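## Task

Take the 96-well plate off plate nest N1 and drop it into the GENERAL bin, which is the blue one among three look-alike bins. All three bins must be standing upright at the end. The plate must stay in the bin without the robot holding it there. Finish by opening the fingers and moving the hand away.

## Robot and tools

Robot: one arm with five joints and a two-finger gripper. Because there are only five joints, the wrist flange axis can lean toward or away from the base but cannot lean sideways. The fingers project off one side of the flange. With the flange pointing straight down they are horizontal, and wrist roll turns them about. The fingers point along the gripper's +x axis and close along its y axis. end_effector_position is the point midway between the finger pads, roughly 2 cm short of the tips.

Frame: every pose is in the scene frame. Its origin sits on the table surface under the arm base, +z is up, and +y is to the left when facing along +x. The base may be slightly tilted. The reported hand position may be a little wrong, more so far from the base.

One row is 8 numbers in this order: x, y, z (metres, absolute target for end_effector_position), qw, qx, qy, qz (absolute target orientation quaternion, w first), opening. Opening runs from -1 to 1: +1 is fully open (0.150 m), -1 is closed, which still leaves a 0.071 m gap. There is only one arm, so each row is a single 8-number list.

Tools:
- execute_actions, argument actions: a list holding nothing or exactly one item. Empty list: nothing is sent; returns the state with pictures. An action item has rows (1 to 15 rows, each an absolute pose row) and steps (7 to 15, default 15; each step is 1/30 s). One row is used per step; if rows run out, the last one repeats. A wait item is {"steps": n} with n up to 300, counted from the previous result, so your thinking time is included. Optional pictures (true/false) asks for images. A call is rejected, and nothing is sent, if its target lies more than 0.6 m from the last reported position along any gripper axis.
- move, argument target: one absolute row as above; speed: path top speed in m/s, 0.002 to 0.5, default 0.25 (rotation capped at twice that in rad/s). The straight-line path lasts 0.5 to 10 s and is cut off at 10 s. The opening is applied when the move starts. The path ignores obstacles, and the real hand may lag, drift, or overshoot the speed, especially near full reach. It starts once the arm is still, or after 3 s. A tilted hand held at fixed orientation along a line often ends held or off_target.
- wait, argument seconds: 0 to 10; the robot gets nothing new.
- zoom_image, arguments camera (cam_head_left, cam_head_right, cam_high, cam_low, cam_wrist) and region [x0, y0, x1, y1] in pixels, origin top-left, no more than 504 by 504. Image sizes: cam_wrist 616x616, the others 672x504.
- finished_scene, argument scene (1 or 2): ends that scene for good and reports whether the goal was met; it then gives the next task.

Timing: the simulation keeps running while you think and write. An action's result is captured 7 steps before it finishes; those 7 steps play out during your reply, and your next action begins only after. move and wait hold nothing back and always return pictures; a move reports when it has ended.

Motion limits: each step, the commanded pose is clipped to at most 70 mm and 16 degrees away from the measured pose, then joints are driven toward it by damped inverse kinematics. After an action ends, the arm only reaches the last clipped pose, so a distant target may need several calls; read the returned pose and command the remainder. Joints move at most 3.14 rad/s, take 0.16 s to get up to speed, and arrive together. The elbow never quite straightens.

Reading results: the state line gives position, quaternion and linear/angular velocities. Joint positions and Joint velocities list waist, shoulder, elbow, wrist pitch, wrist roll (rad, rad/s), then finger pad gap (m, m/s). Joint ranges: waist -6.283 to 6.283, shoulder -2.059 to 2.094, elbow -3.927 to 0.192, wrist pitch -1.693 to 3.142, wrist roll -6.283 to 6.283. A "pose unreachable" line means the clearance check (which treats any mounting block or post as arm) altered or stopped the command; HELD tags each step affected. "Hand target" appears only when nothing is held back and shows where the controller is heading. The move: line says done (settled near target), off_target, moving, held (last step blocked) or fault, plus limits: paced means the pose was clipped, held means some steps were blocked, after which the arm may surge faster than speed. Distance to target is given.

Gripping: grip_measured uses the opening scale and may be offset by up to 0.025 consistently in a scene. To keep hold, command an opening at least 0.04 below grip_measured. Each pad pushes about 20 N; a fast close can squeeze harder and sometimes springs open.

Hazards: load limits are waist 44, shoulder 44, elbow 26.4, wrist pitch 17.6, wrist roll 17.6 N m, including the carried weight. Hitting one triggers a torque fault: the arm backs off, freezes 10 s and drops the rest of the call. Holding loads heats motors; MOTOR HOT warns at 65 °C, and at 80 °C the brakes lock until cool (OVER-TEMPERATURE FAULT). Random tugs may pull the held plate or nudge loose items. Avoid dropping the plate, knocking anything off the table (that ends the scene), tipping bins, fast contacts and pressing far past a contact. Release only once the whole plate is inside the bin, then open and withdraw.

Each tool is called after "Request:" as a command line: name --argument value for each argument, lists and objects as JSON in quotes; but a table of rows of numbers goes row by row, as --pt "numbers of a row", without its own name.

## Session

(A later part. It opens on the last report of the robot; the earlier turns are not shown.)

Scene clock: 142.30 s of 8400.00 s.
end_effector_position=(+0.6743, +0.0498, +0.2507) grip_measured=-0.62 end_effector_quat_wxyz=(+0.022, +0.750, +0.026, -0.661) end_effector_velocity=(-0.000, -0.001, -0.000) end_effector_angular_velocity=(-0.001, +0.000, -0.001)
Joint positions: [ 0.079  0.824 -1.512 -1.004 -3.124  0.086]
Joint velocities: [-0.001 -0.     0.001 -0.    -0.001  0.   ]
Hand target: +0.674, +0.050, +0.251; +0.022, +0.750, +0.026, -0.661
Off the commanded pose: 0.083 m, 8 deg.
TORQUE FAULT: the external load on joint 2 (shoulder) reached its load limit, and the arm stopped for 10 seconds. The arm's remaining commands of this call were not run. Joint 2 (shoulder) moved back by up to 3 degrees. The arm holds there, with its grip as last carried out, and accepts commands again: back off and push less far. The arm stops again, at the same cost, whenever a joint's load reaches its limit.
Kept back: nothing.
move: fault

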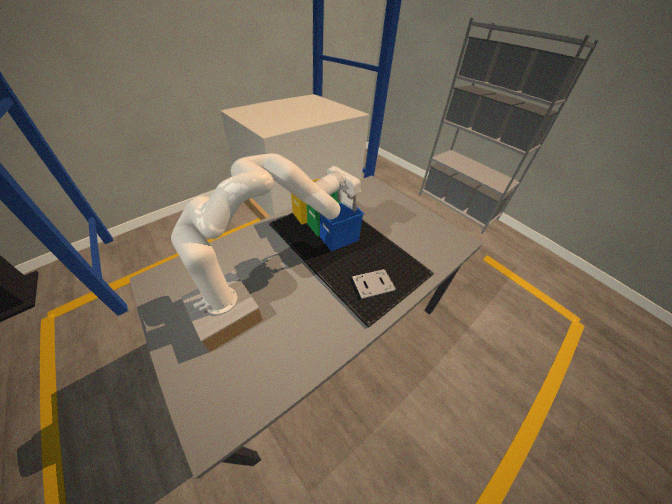

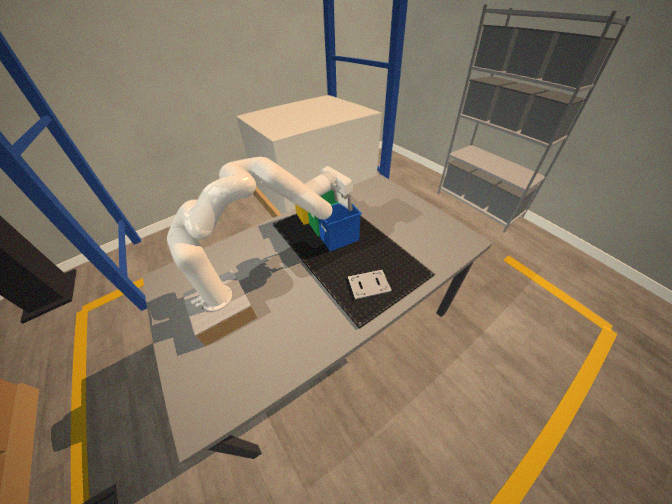

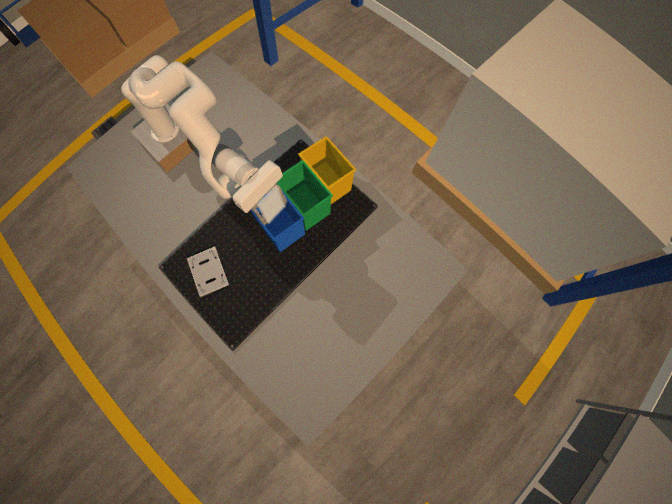

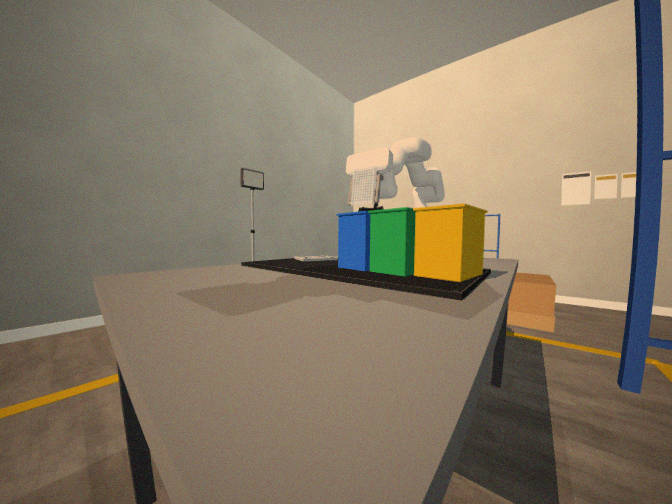

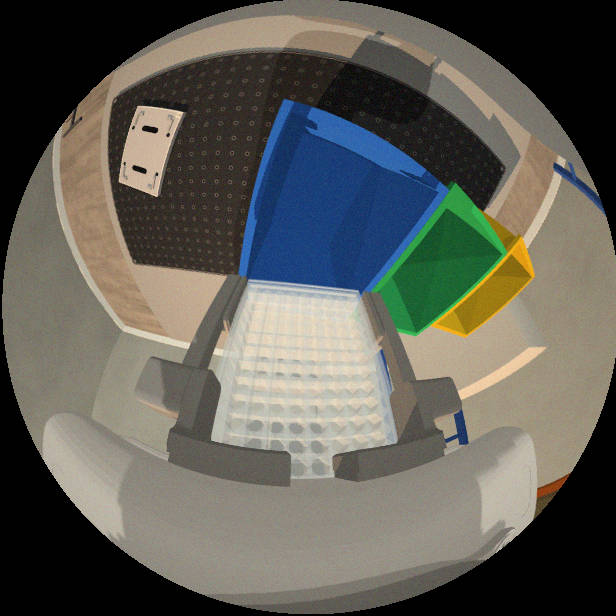

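Request:
move --target '[0.65,0.047,0.24,0,-0.537,0,0.843,-0.9]' --speed 0.04

Request:
move --target '[0.65,0.047,0.19,0,-0.537,0,0.843,-0.9]' --speed 0.02

Request:
zoom_image --camera "cam_head_left" --region '[260,140,420,260]'

Scene clock: 166.67 s of 8400.00 s.
end_effector_position=(+0.6500, +0.0467, +0.2401) grip_measured=-0.62 end_effector_quat_wxyz=(-0.009, -0.537, -0.022, +0.843) end_effector_velocity=(-0.000, -0.000, -0.000) end_effector_angular_velocity=(-0.000, +0.013, -0.001)
Joint positions: [ 0.071  0.784 -1.655 -0.259 -3.095  0.086]
Joint velocities: [-0.     0.002 -0.007  0.018  0.001  0.   ]
Hand target: +0.650, +0.047, +0.240; -0.009, -0.536, -0.022, +0.844
Off the commanded pose: 0.000 m, 3 deg.
Kept back: nothing.
After step 90, 14.07 s passed at rest.
move: off_target

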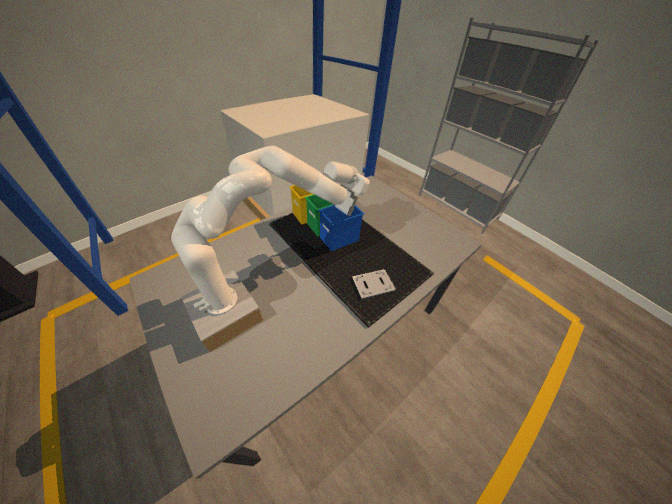

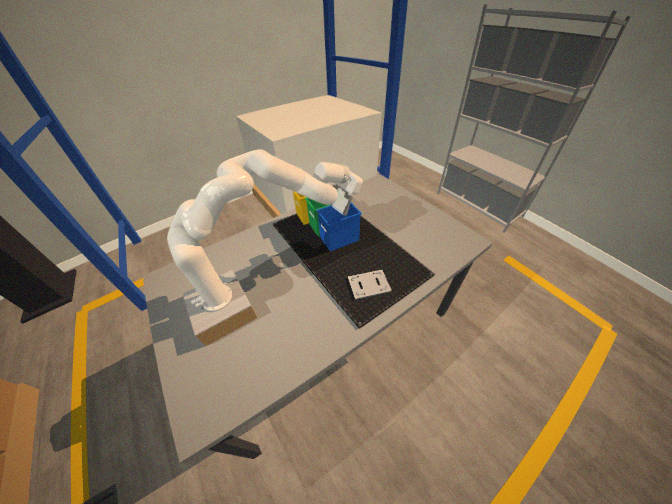

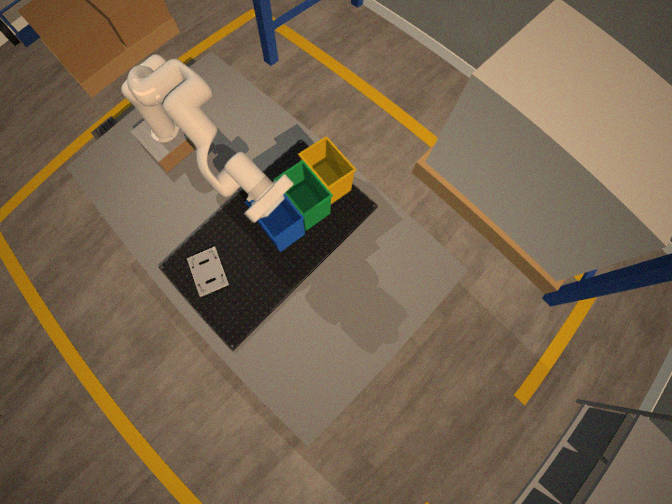

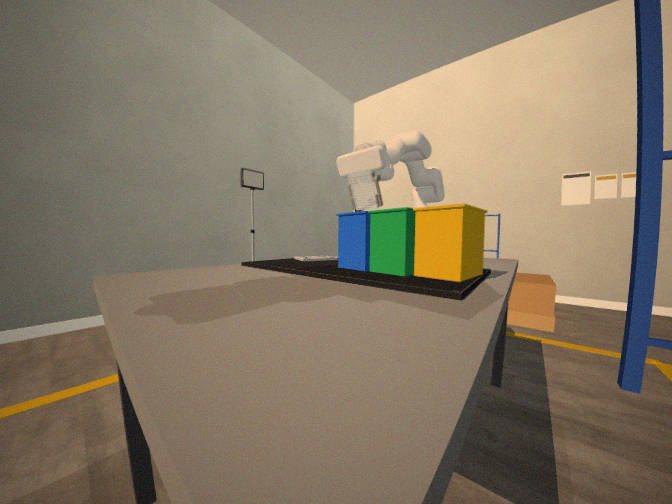

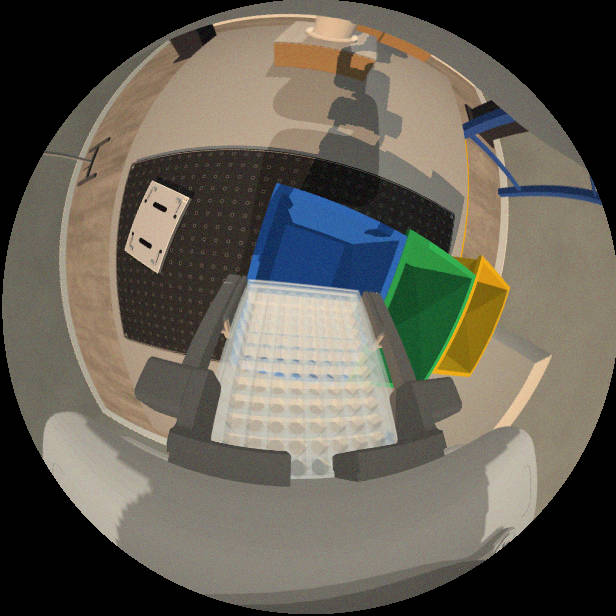

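Scene clock: 169.40 s of 8400.00 s.
end_effector_position=(+0.6568, +0.0468, +0.2133) grip_measured=-0.61 end_effector_quat_wxyz=(-0.010, -0.552, -0.022, +0.833) end_effector_velocity=(+0.001, +0.000, +0.001) end_effector_angular_velocity=(-0.003, -0.005, +0.003)
Joint positions: [ 0.071  0.849 -1.672 -0.344 -3.097  0.086]
Joint velocities: [ 0.001  0.002 -0.005 -0.002 -0.004  0.   ]
Hand target: +0.649, +0.047, +0.190; -0.009, -0.536, -0.022, +0.844
Off the commanded pose: 0.024 m, 3 deg.
Kept back: nothing.
move: off_target

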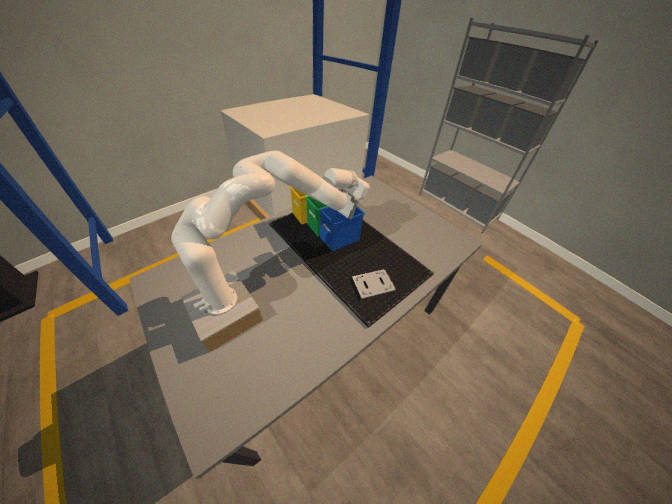

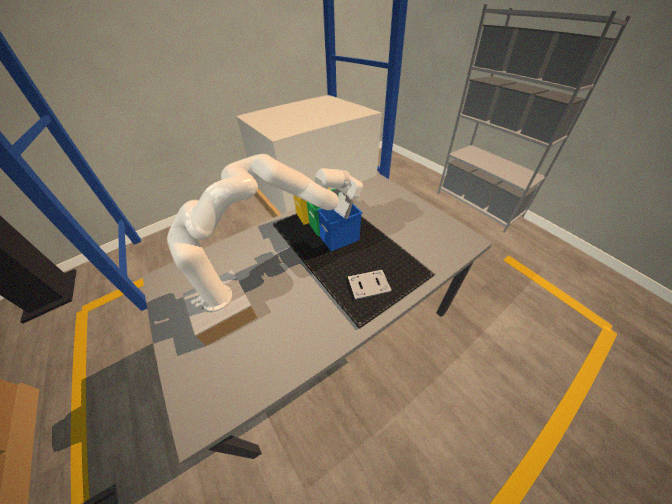

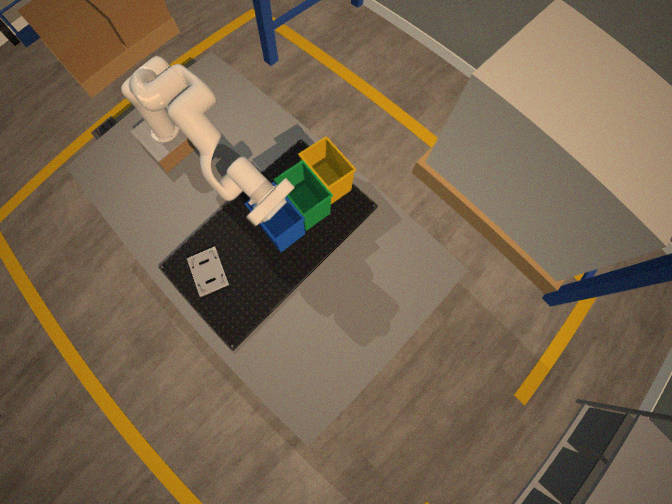

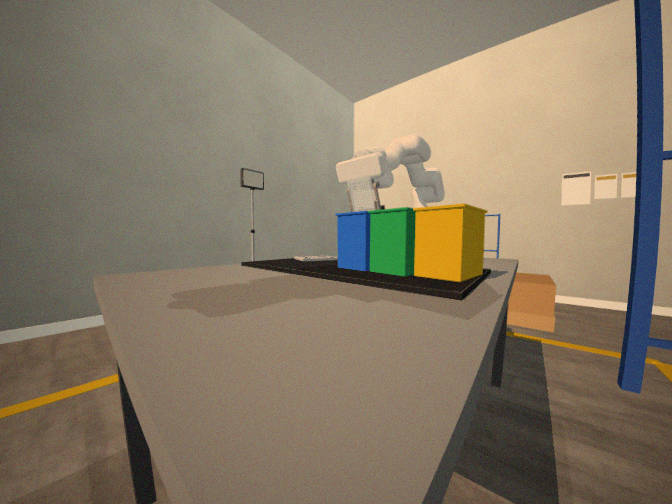

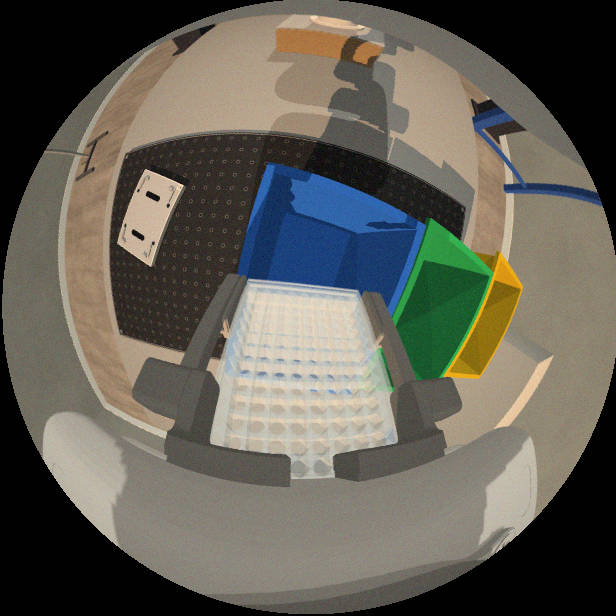

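Region (260, 140, 420, 260) of cam_head_left's 672x504 image, scaled by 3.150, with more detail than that image has; it fills the top 378 rows of this view, and the rest is white.

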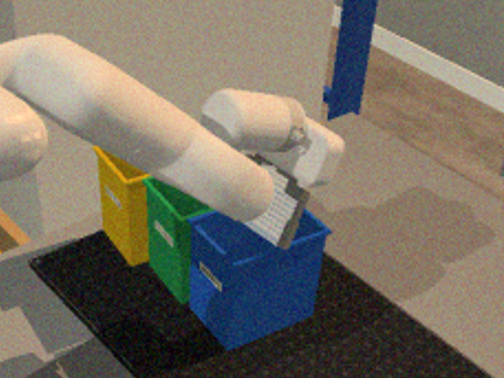

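Request:
move --target '[0.645,0.047,0.218,0,-0.62,0,0.785,-0.9]' --speed 0.02

Request:
move --target '[0.645,0.047,0.218,0,-0.62,0,0.785,-0.45]'

Request:
move --target '[0.645,0.047,0.33,0,-0.62,0,0.785,0.2]' --speed 0.1

Scene clock: 174.27 s of 8400.00 s.
end_effector_position=(+0.6447, +0.0467, +0.2171) grip_measured=-0.62 end_effector_quat_wxyz=(-0.012, -0.618, -0.025, +0.786) end_effector_velocity=(-0.000, +0.000, +0.001) end_effector_angular_velocity=(+0.000, -0.008, +0.000)
Joint positions: [ 0.073  0.783 -1.499 -0.612 -3.101  0.086]
Joint velocities: [ 0.    -0.002  0.005 -0.011 -0.    -0.   ]
Hand target: +0.645, +0.047, +0.218; -0.012, -0.619, -0.025, +0.785
Off the commanded pose: 0.001 m, 3 deg.
Kept back: nothing.
move: off_target

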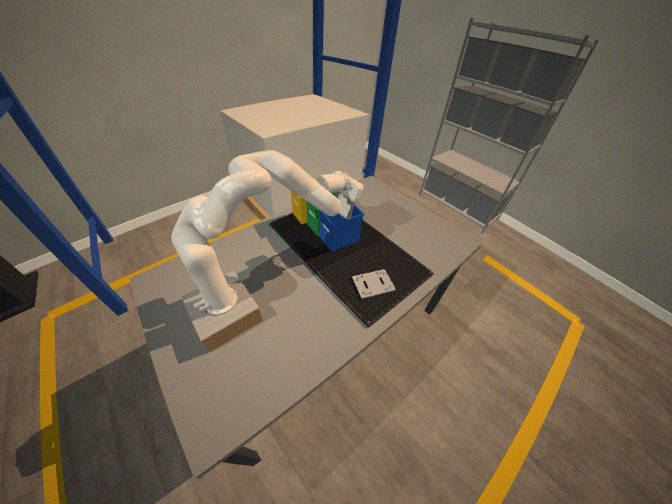

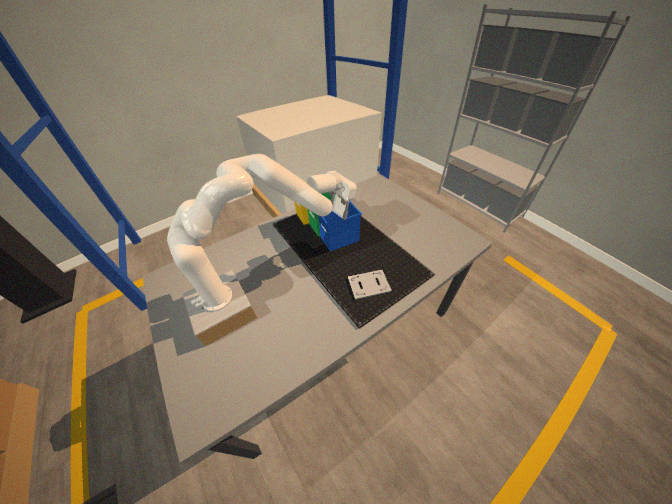

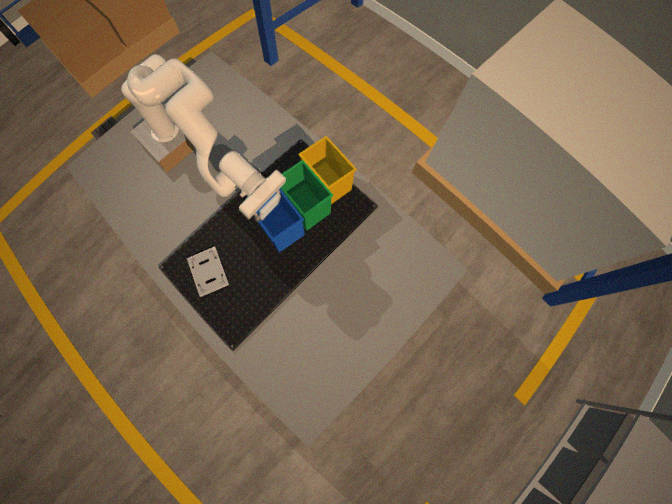

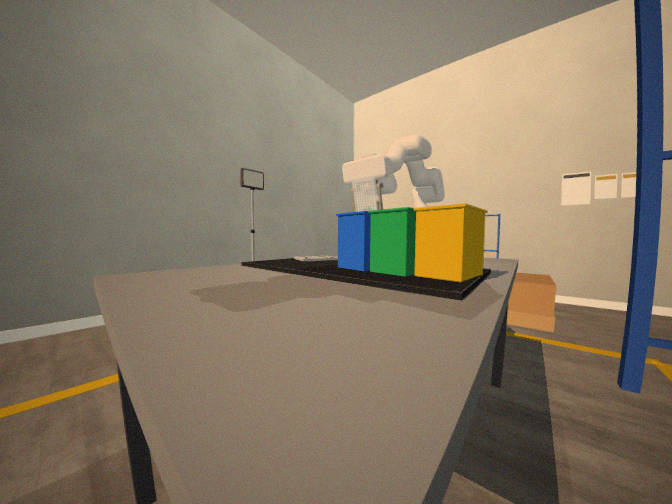

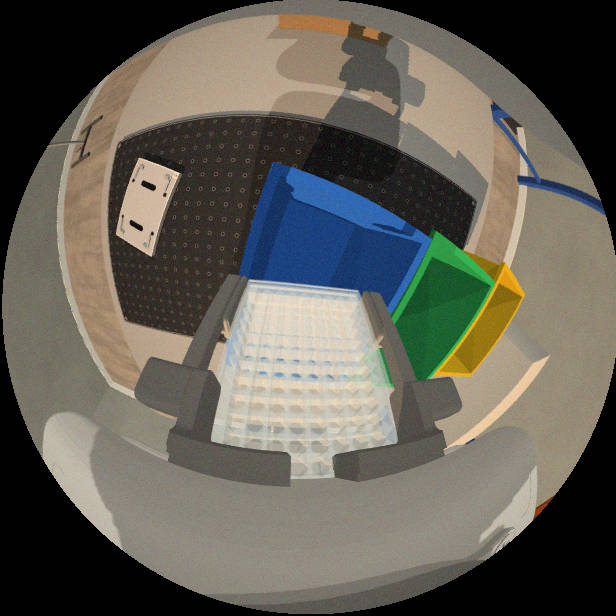

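Scene clock: 174.97 s of 8400.00 s.
end_effector_position=(+0.6447, +0.0467, +0.2174) grip_measured=-0.45 end_effector_quat_wxyz=(-0.012, -0.618, -0.025, +0.786) end_effector_velocity=(+0.000, -0.000, +0.001) end_effector_angular_velocity=(+0.000, -0.002, -0.001)
Joint positions: [ 0.073  0.782 -1.499 -0.613 -3.101  0.093]
Joint velocities: [-0.001 -0.    -0.001 -0.     0.     0.   ]
Hand target: +0.645, +0.047, +0.218; -0.012, -0.619, -0.025, +0.785
Off the commanded pose: 0.001 m, 3 deg.
Kept back: nothing.
move: off_target

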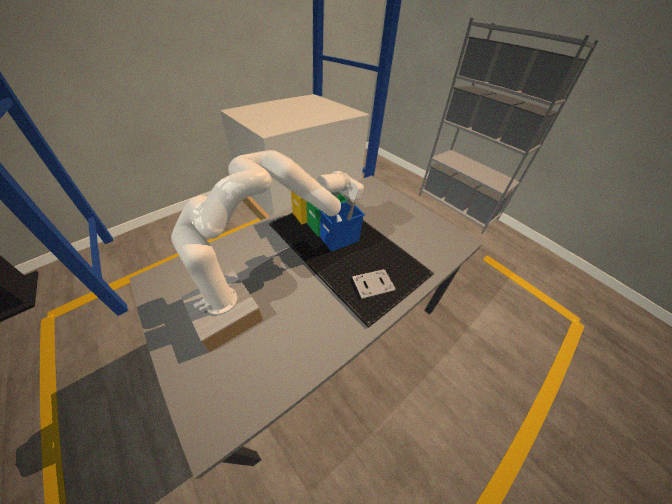

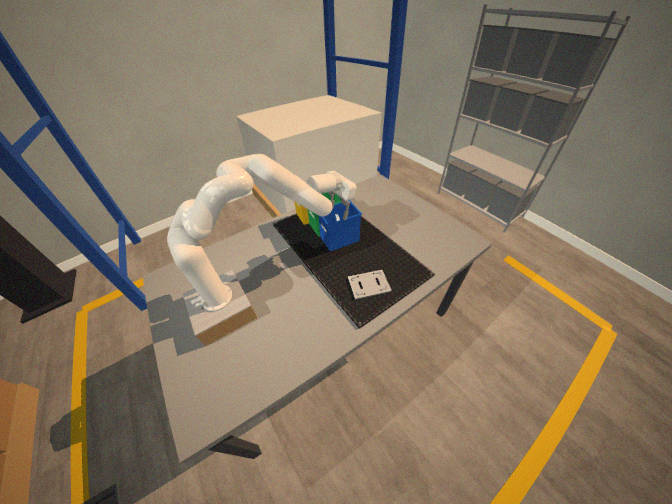

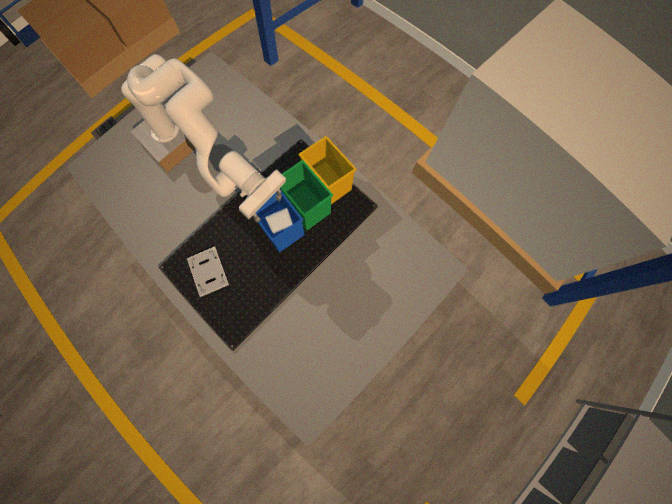

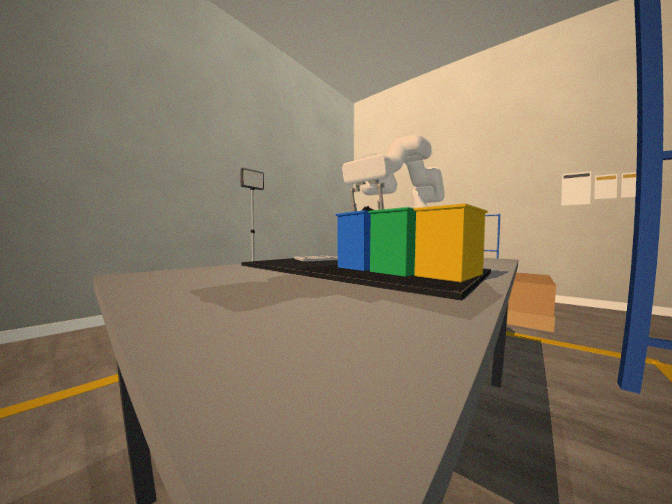

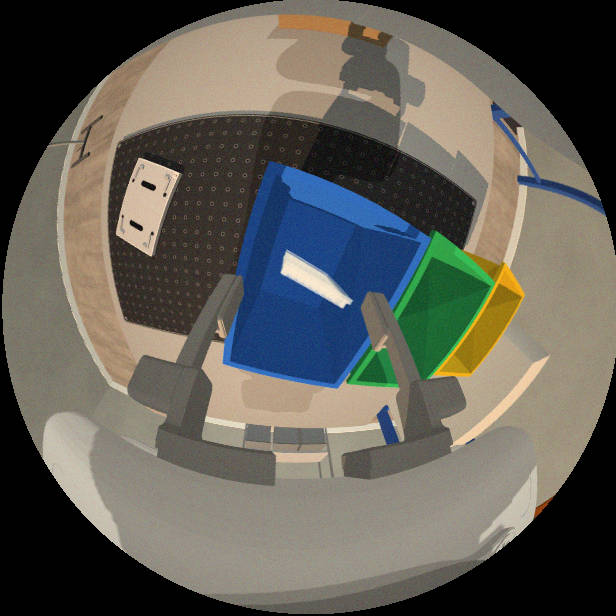

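Scene clock: 176.47 s of 8400.00 s.
end_effector_position=(+0.6449, +0.0467, +0.3293) grip_measured=+0.20 end_effector_quat_wxyz=(-0.012, -0.618, -0.024, +0.785) end_effector_velocity=(+0.000, -0.001, +0.002) end_effector_angular_velocity=(+0.000, +0.002, -0.001)
Joint positions: [ 0.071  0.579 -1.517 -0.392 -3.102  0.118]
Joint velocities: [-0.001 -0.002 -0.002  0.006  0.    -0.   ]
Hand target: +0.645, +0.047, +0.330; -0.012, -0.619, -0.024, +0.785
Off the commanded pose: 0.001 m, 3 deg.
Kept back: nothing.
move: off_target

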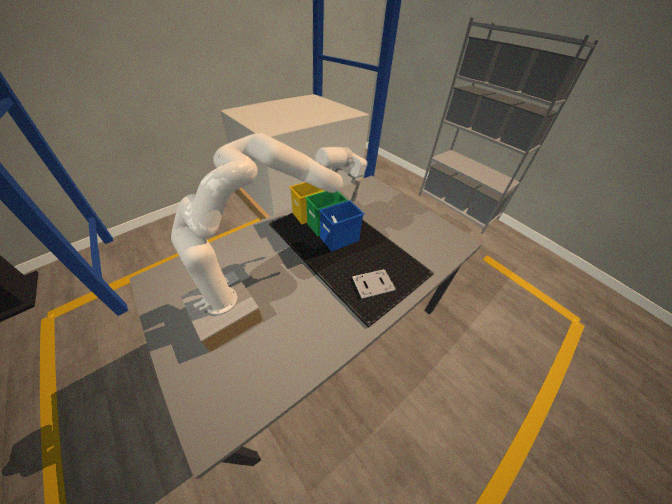

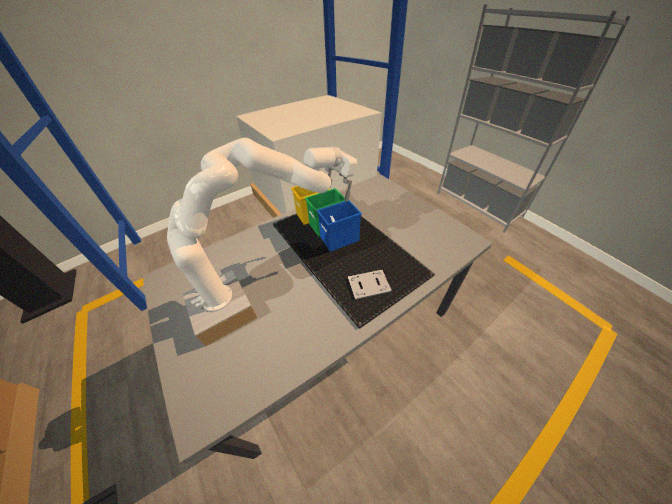

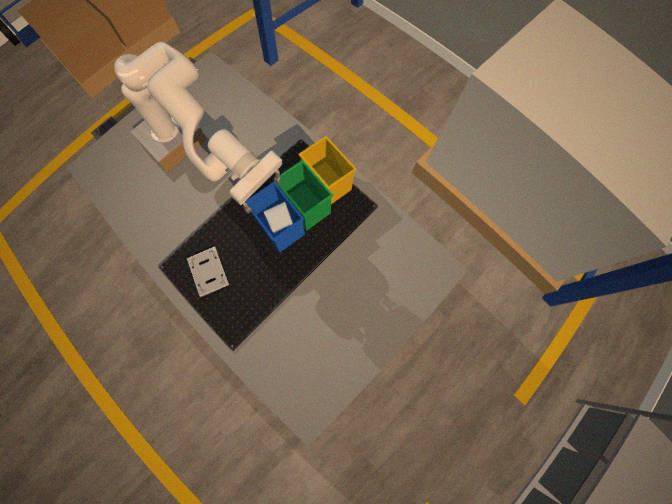

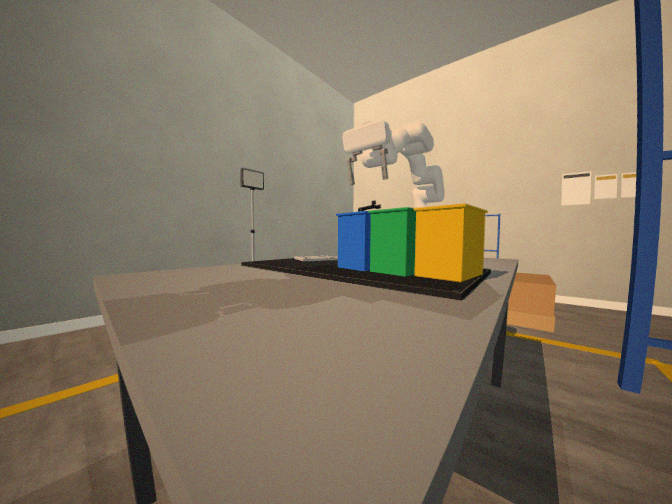

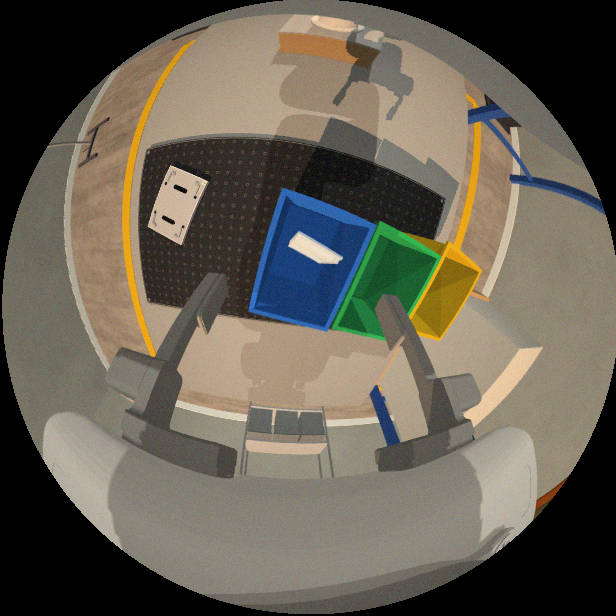

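Request:
finished_scene --scene 1

The scene is finished: the task was done.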